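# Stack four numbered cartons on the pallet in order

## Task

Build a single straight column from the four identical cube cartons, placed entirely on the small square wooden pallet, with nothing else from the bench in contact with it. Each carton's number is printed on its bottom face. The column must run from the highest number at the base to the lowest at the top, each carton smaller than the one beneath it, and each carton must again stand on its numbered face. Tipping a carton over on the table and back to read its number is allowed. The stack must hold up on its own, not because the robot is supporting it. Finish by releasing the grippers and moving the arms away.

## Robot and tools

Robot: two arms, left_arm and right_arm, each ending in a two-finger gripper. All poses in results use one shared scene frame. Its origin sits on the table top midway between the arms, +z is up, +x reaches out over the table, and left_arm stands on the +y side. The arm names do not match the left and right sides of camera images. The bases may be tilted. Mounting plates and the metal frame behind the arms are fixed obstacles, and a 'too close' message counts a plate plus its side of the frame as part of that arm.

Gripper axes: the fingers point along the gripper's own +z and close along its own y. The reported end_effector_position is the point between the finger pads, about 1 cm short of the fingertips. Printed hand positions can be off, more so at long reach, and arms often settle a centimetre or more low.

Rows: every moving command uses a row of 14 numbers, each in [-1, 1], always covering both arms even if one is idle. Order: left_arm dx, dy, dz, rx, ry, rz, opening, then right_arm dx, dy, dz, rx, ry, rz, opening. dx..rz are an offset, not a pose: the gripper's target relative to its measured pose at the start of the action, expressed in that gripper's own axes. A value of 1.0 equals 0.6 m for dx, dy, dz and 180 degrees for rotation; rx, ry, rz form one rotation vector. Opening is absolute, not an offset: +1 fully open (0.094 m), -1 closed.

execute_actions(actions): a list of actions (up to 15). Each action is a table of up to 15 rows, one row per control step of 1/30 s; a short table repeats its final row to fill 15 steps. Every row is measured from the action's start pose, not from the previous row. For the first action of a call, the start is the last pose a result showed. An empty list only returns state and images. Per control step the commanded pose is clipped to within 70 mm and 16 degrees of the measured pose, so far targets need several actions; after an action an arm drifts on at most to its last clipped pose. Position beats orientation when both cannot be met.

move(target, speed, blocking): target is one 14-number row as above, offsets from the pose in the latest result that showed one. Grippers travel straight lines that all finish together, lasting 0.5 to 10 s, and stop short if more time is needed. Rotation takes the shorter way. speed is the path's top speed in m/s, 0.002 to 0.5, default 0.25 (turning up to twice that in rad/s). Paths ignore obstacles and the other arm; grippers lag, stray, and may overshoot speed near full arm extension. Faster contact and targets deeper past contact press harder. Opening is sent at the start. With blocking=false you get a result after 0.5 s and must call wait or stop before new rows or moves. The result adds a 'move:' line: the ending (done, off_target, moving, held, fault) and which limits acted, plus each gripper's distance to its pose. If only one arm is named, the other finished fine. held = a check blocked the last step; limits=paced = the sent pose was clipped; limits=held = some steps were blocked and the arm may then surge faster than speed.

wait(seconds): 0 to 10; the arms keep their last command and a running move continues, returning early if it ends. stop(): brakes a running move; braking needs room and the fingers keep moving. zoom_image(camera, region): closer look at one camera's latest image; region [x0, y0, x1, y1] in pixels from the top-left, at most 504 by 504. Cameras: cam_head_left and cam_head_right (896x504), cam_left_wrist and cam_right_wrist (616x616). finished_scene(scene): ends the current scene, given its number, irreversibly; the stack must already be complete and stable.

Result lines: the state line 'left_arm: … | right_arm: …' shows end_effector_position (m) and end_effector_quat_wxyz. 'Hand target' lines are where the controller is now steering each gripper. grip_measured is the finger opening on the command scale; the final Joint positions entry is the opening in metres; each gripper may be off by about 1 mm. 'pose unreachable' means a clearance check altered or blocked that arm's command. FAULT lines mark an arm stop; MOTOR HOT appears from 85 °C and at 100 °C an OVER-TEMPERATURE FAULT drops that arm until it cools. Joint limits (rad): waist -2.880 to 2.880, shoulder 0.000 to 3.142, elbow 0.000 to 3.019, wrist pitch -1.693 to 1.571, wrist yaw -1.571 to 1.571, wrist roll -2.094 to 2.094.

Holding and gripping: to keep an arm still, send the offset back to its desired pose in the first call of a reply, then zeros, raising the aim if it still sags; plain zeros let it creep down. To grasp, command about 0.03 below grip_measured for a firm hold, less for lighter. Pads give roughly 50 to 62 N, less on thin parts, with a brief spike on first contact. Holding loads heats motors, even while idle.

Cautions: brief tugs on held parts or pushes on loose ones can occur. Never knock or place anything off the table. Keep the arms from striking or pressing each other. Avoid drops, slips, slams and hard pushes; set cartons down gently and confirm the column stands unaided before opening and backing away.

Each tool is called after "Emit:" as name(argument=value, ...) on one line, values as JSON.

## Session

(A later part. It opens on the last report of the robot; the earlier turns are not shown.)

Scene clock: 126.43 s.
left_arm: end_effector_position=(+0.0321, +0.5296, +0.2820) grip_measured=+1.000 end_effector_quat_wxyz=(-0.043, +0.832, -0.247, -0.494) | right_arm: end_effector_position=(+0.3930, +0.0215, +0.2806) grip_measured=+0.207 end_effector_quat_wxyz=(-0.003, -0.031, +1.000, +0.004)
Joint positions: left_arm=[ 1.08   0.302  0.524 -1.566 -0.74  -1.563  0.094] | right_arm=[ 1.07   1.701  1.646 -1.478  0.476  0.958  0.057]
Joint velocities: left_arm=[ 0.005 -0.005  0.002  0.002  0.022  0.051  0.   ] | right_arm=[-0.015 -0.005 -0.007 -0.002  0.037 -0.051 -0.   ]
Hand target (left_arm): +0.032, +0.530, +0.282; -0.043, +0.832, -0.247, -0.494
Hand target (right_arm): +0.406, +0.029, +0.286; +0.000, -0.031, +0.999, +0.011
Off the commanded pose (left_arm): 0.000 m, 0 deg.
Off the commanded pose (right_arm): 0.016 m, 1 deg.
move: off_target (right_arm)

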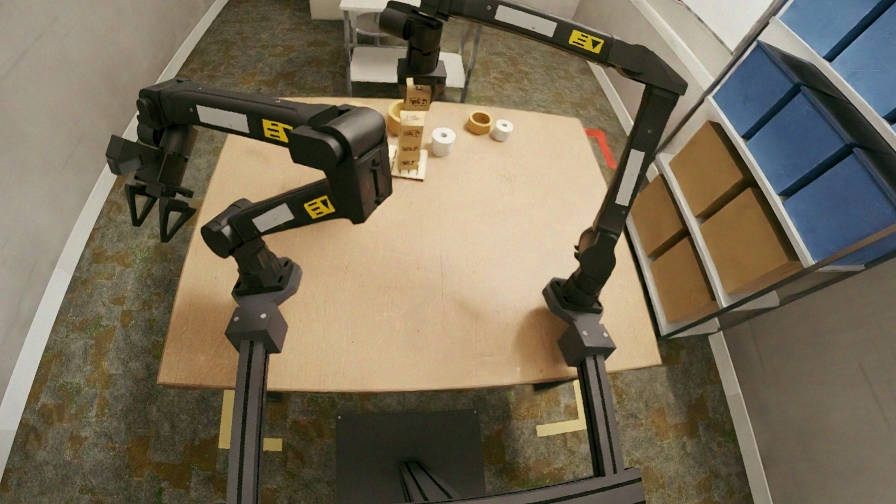

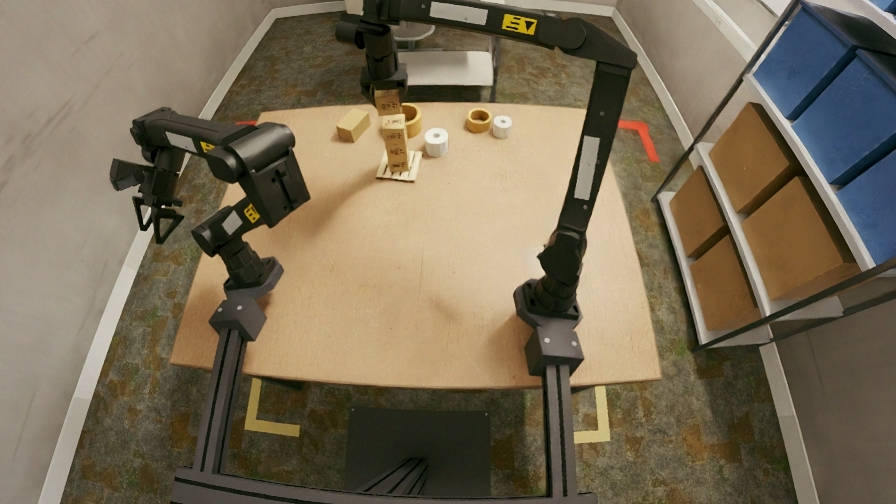

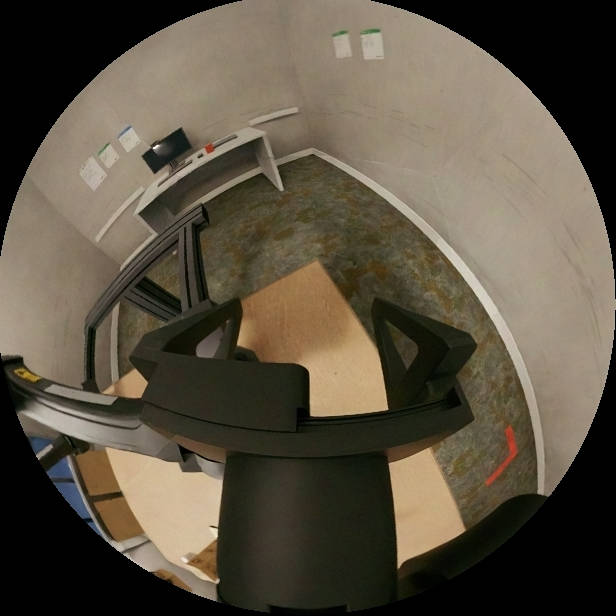

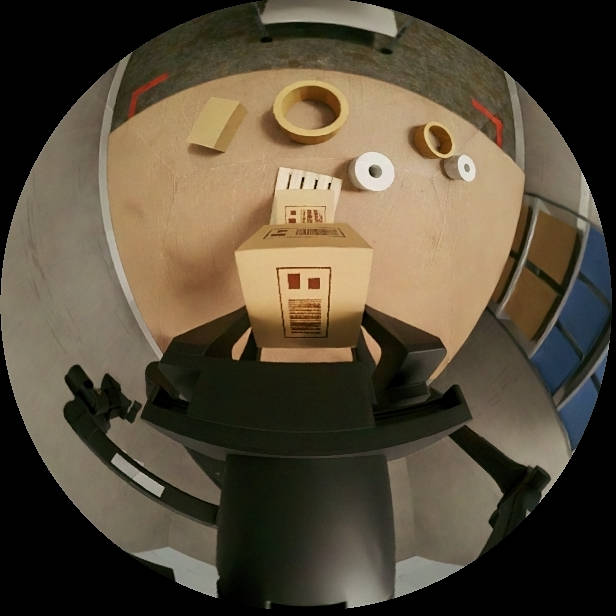

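Target about (0.414, 0.025), yaw gripper ~2°.

Emit:
move(target=[0,0,0,0,0,0,1,-0.04,0.005,0.085,0,0,0.01,0.15], speed=0.06)

Emit:
zoom_image(camera="cam_head_right", region=[340,70,460,190])

Scene clock: 128.53 s.
left_arm: end_effector_position=(+0.0321, +0.5296, +0.2820) grip_measured=+1.000 end_effector_quat_wxyz=(-0.043, +0.832, -0.247, -0.494) | right_arm: end_effector_position=(+0.4176, +0.0253, +0.2464) grip_measured=+0.207 end_effector_quat_wxyz=(+0.003, -0.007, +1.000, +0.014)
Joint positions: left_arm=[ 1.08   0.302  0.524 -1.566 -0.74  -1.563  0.094] | right_arm=[ 1.009  1.73   1.628 -1.372  0.472  0.923  0.057]
Joint velocities: left_arm=[-0.015  0.005 -0.007 -0.012 -0.051 -0.066  0.   ] | right_arm=[-0.015 -0.005  0.002 -0.007 -0.022 -0.037 -0.   ]
Hand target (left_arm): +0.032, +0.530, +0.282; -0.043, +0.832, -0.247, -0.494
Hand target (right_arm): +0.417, +0.026, +0.230; -0.004, -0.015, +1.000, +0.005
Off the commanded pose (left_arm): 0.000 m, 0 deg.
Off the commanded pose (right_arm): 0.017 m, 2 deg.
move: off_target (right_arm)

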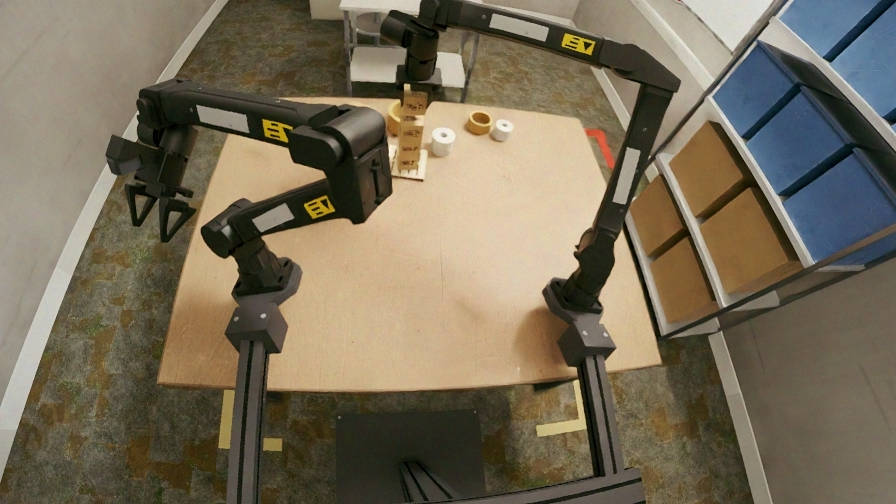

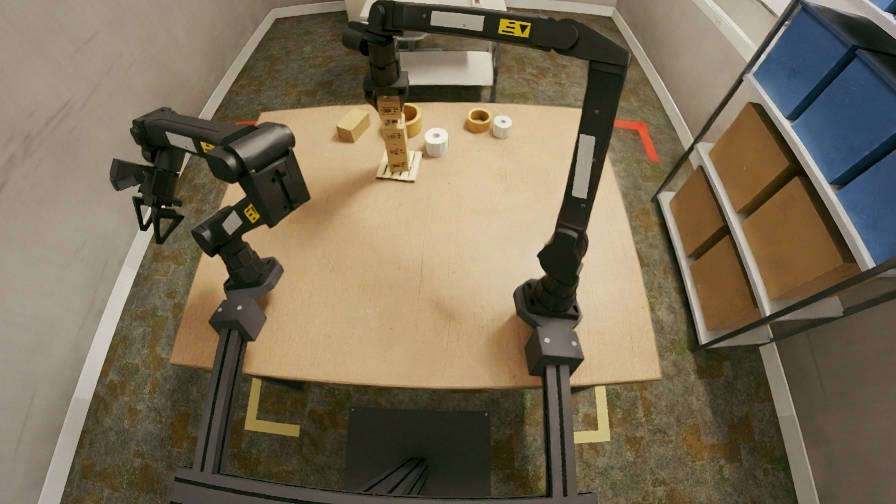

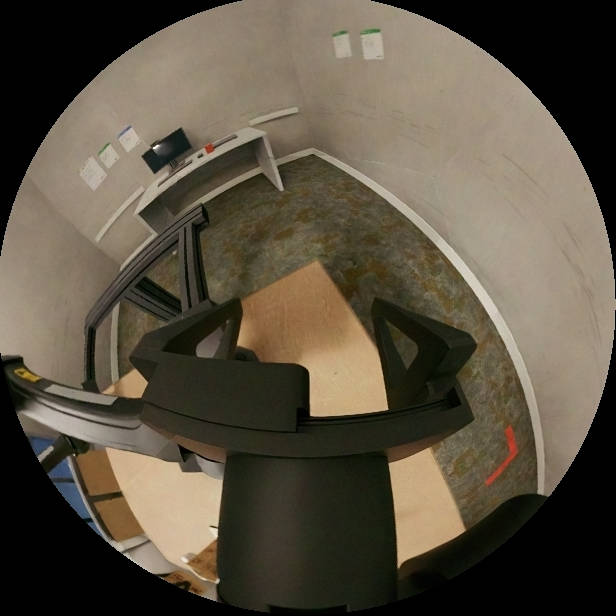

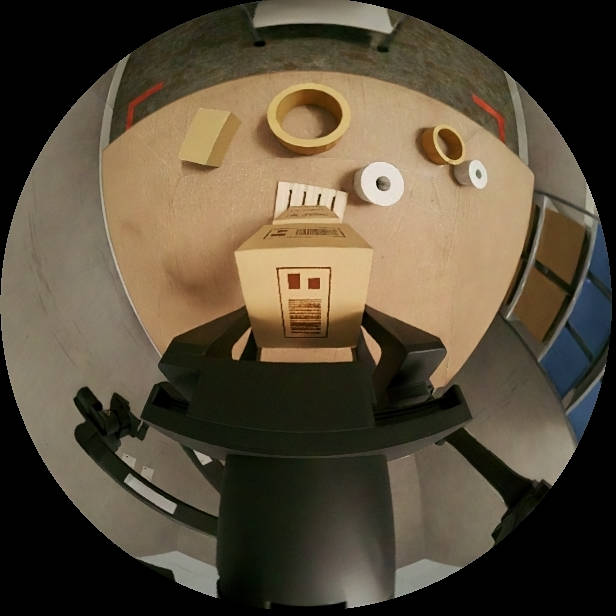

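Region (340, 70, 460, 190) of cam_head_right's 896x504 image, scaled by 4.200, with more detail than that image has.

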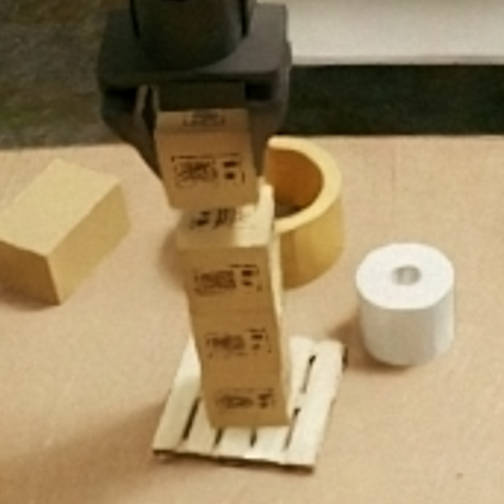

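Emit:
move(target=[0,0,0,0,0,0,1,0.012,-0.008,0.072,0.006,0,-0.01,0.15], speed=0.04)

Emit:
zoom_image(camera="cam_head_right", region=[340,70,460,190])

Scene clock: 130.33 s.
left_arm: end_effector_position=(+0.0321, +0.5296, +0.2820) grip_measured=+1.000 end_effector_quat_wxyz=(-0.043, +0.832, -0.247, -0.494) | right_arm: end_effector_position=(+0.4097, +0.0241, +0.2154) grip_measured=+0.207 end_effector_quat_wxyz=(+0.007, -0.018, +1.000, +0.013)
Joint positions: left_arm=[ 1.08   0.302  0.524 -1.566 -0.74  -1.563  0.094] | right_arm=[ 0.994  1.73   1.545 -1.28   0.478  0.884  0.057]
Joint velocities: left_arm=[ 0.005 -0.005 -0.002 -0.017 -0.066  0.022  0.   ] | right_arm=[-0.005 -0.005 -0.012  0.007 -0.081  0.007  0.   ]
Hand target (left_arm): +0.032, +0.530, +0.282; -0.043, +0.832, -0.247, -0.494
Hand target (right_arm): +0.411, +0.021, +0.203; +0.004, -0.023, +1.000, +0.005
Off the commanded pose (left_arm): 0.000 m, 0 deg.
Off the commanded pose (right_arm): 0.013 m, 1 deg.
move: off_target (right_arm)

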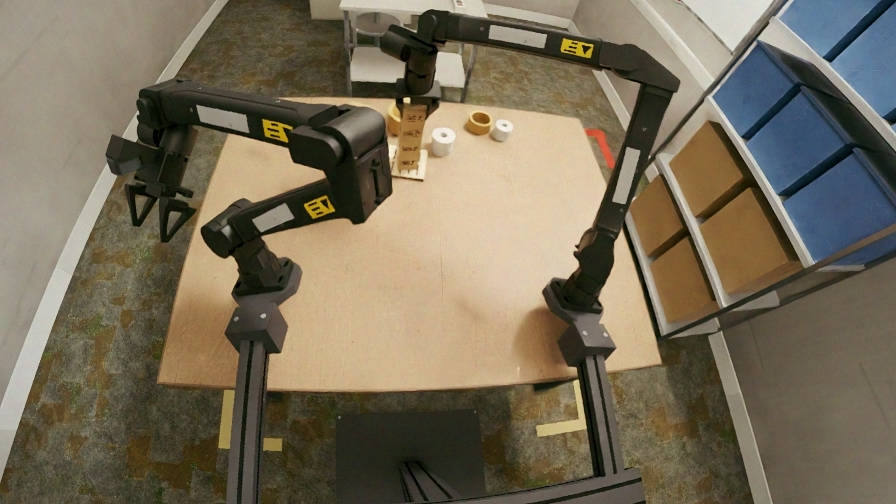

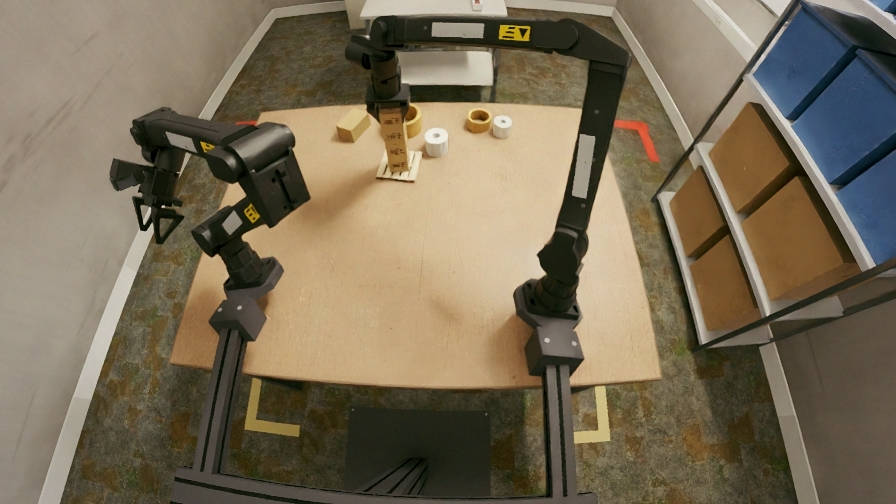

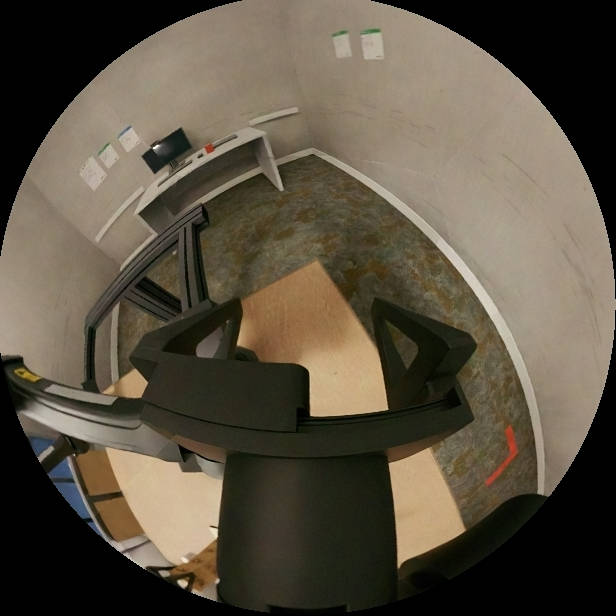

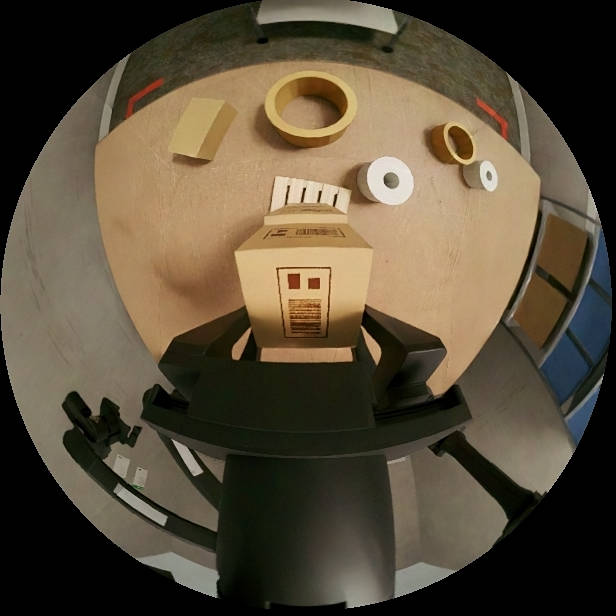

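Region (340, 70, 460, 190) of cam_head_right's 896x504 image, scaled by 4.200, with more detail than that image has.

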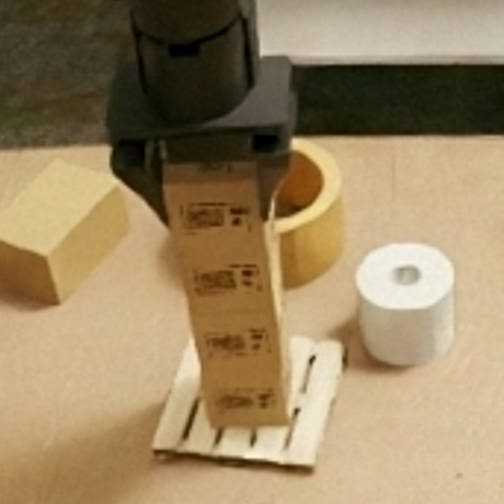

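Emit:
execute_actions(actions=[[[0,0,0,0,0,0,1,0,0,0,0,0,0,0.2]],[[0,0,0,0,0,0,1,0,0,0,0,0,0,0.25]],[[0,0,0,0,0,0,1,0,0,0,0,0,0,1]],[[0,0,0,0,0,0,1,0,0,0,0,0,0,1]]])

Emit:
move(target=[0,0,0,0,0,0,1,0,0,-0.14,0,0,0,1], speed=0.1)

Emit:
move(target=[0,0,0,0,0,0,1,0.2,-0.25,-0.02,0,0,0,1])

Scene clock: 132.60 s.
left_arm: end_effector_position=(+0.0321, +0.5296, +0.2820) grip_measured=+1.000 end_effector_quat_wxyz=(-0.043, +0.832, -0.247, -0.494) | right_arm: end_effector_position=(+0.4097, +0.0242, +0.2154) grip_measured=+1.000 end_effector_quat_wxyz=(+0.007, -0.019, +1.000, +0.013)
Joint positions: left_arm=[ 1.08   0.302  0.524 -1.566 -0.74  -1.563  0.094] | right_arm=[ 0.994  1.73   1.545 -1.279  0.478  0.882  0.094]
Joint velocities: left_arm=[-0.015 -0.015  0.002 -0.002  0.007 -0.022  0.   ] | right_arm=[-0.005 -0.005 -0.012  0.002  0.022 -0.051  0.   ]
Hand target (left_arm): +0.032, +0.530, +0.282; -0.043, +0.832, -0.247, -0.494
Hand target (right_arm): +0.410, +0.024, +0.215; +0.007, -0.019, +1.000, +0.013
Off the commanded pose (left_arm): 0.000 m, 0 deg.
Off the commanded pose (right_arm): 0.000 m, 0 deg.

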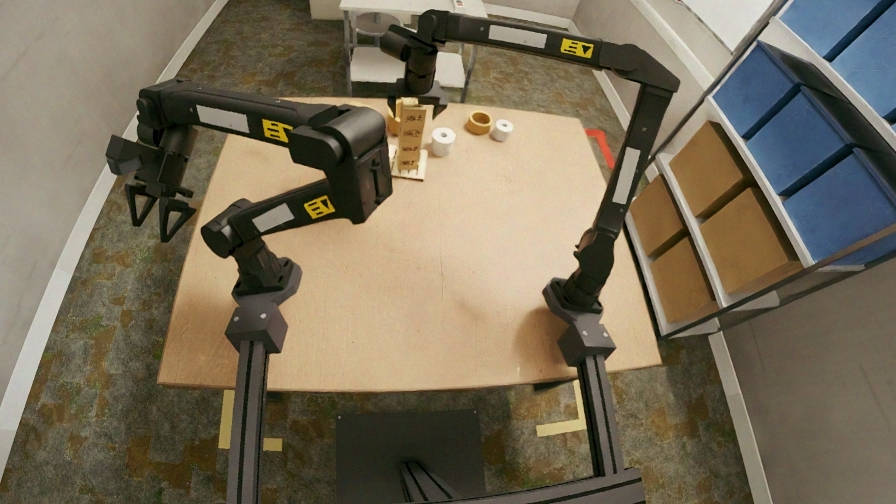

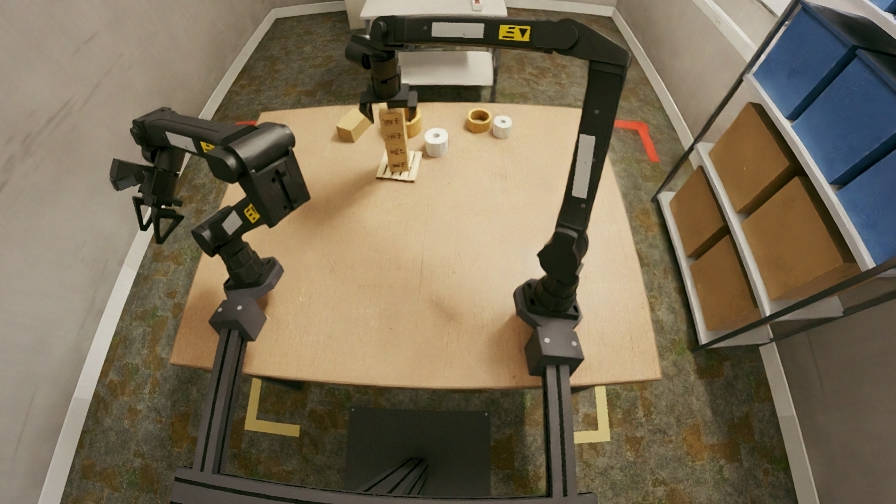

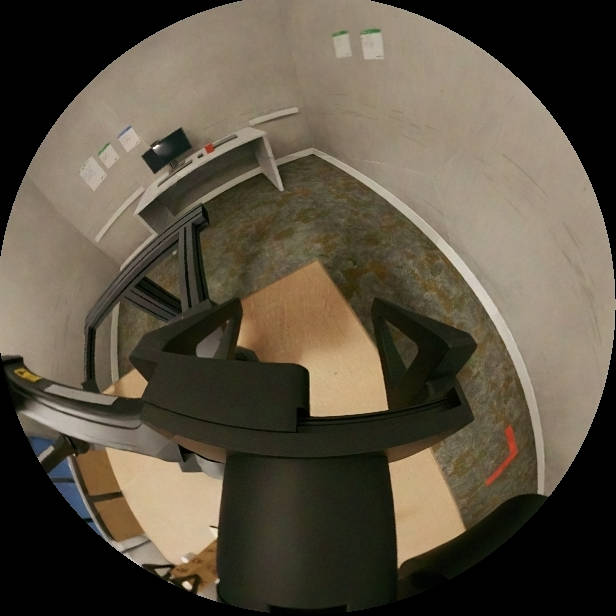

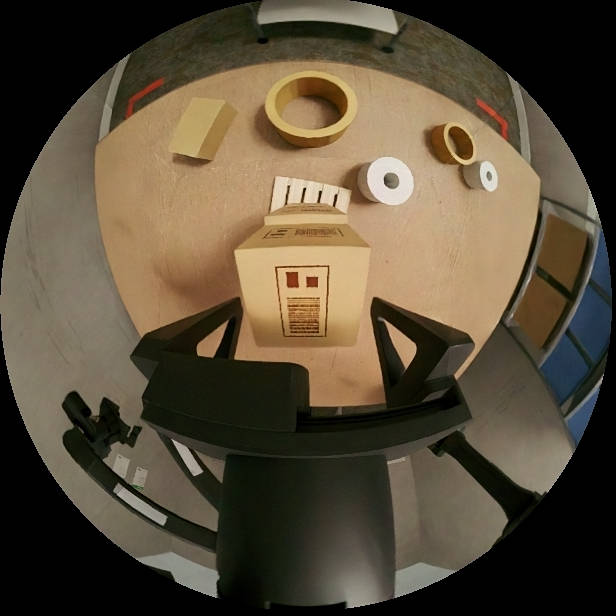

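Scene clock: 133.83 s.
left_arm: end_effector_position=(+0.0321, +0.5296, +0.2820) grip_measured=+1.000 end_effector_quat_wxyz=(-0.043, +0.832, -0.247, -0.494) | right_arm: end_effector_position=(+0.3956, +0.0170, +0.2728) grip_measured=+1.000 end_effector_quat_wxyz=(-0.009, -0.035, +0.999, -0.010)
Joint positions: left_arm=[ 1.08   0.302  0.524 -1.566 -0.74  -1.563  0.094] | right_arm=[ 1.058  1.715  1.65  -1.495  0.483  0.951  0.094]
Joint velocities: left_arm=[-0.005 -0.005  0.002  0.012 -0.007  0.037  0.   ] | right_arm=[-0.005 -0.015 -0.007 -0.002 -0.007  0.022  0.   ]
Hand target (left_arm): +0.032, +0.530, +0.282; -0.043, +0.832, -0.247, -0.494
Hand target (right_arm): +0.407, +0.021, +0.299; +0.007, -0.019, +1.000, +0.012
Off the commanded pose (left_arm): 0.000 m, 0 deg.
Off the commanded pose (right_arm): 0.030 m, 4 deg.
move: off_target (right_arm)

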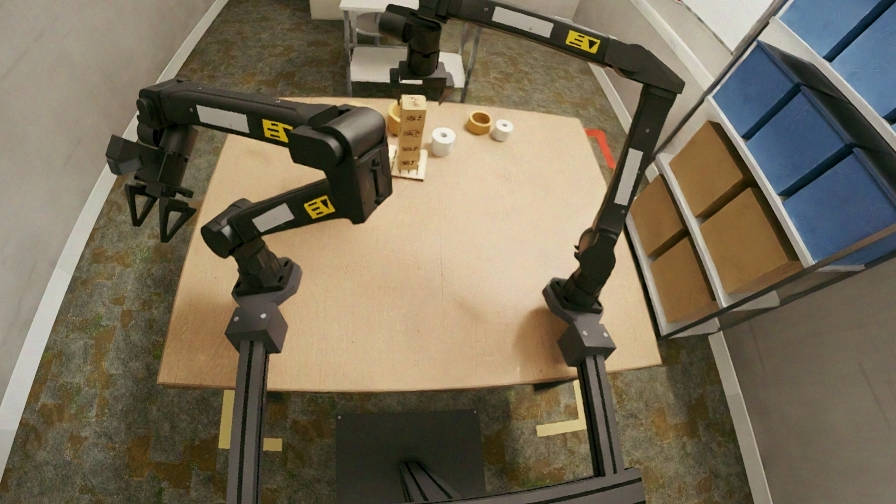

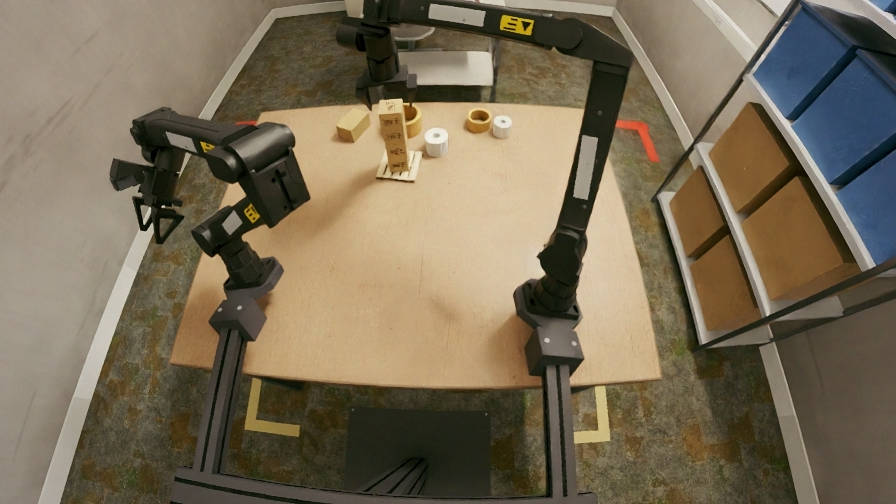

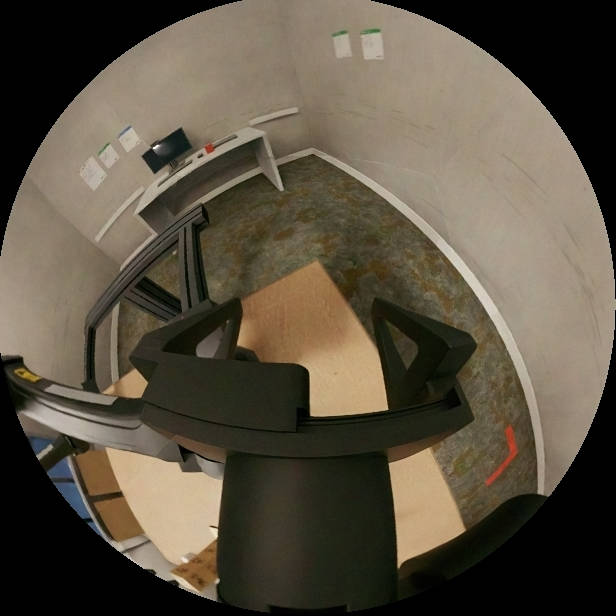

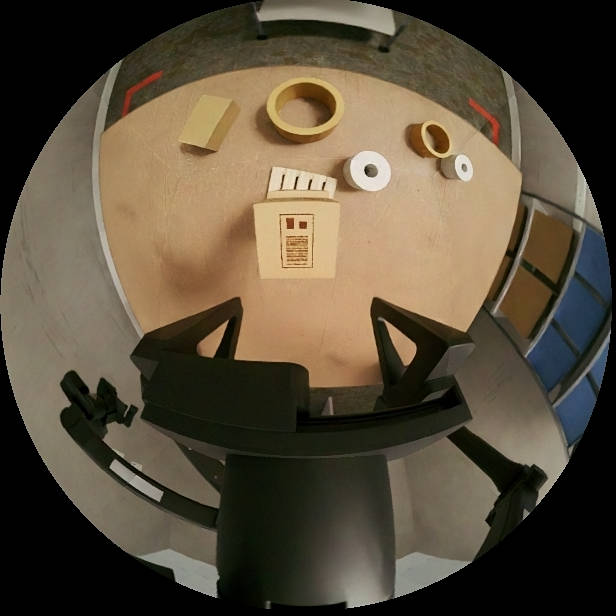

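Scene clock: 135.03 s.
left_arm: end_effector_position=(+0.0321, +0.5296, +0.2820) grip_measured=+1.000 end_effector_quat_wxyz=(-0.043, +0.832, -0.247, -0.494) | right_arm: end_effector_position=(+0.2902, -0.1397, +0.2871) grip_measured=+1.000 end_effector_quat_wxyz=(-0.008, -0.035, +0.999, -0.009)
Joint positions: left_arm=[ 1.08   0.302  0.524 -1.566 -0.74  -1.563  0.094] | right_arm=[ 1.092  1.221  1.126 -1.479  0.483  0.987  0.094]
Joint velocities: left_arm=[-0.015 -0.015 -0.007 -0.002  0.037 -0.095  0.   ] | right_arm=[ 0.005 -0.015  0.007 -0.007 -0.066 -0.022  0.   ]
Hand target (left_arm): +0.032, +0.530, +0.282; -0.043, +0.832, -0.247, -0.494
Hand target (right_arm): +0.285, -0.140, +0.287; -0.008, -0.035, +0.999, -0.011
Off the commanded pose (left_arm): 0.000 m, 0 deg.
Off the commanded pose (right_arm): 0.005 m, 0 deg.
move: done

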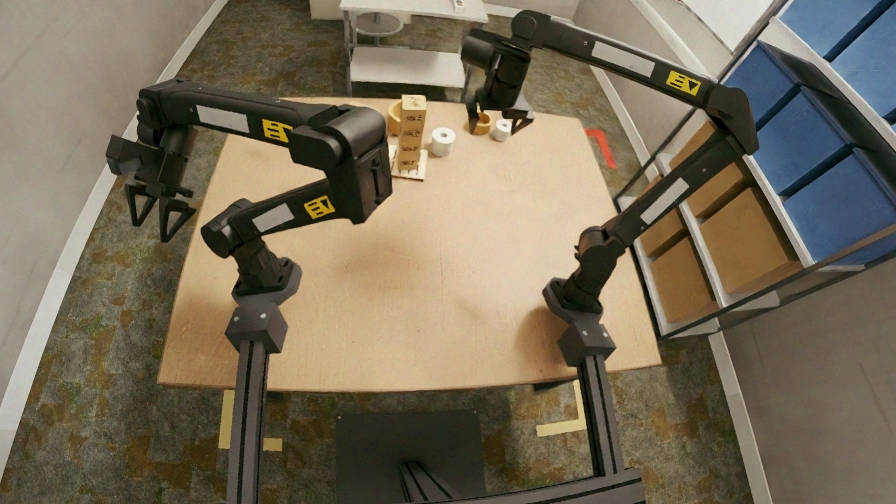

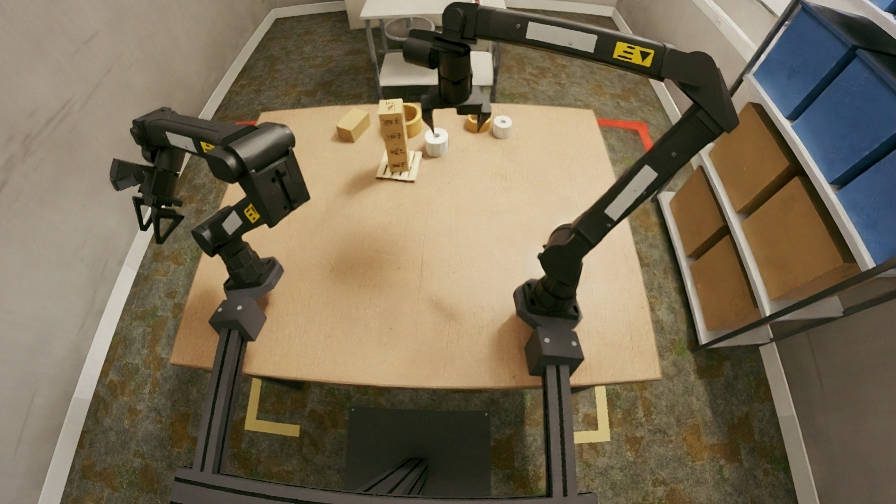

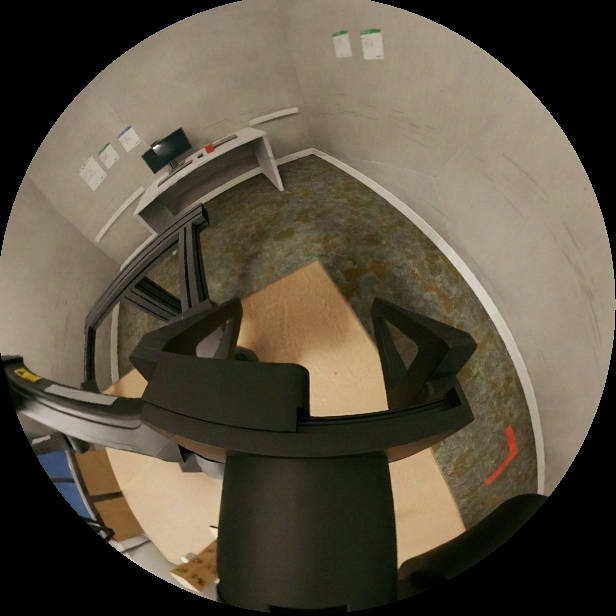

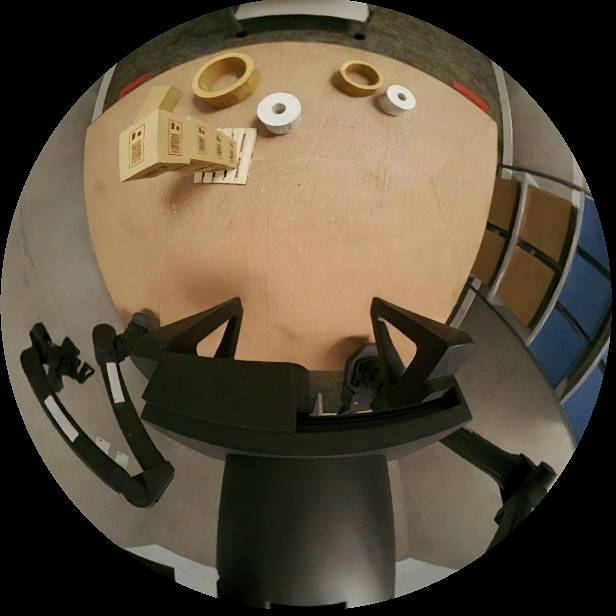

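Emit:
finished_scene(scene=2)

The scene is finished: the task was done.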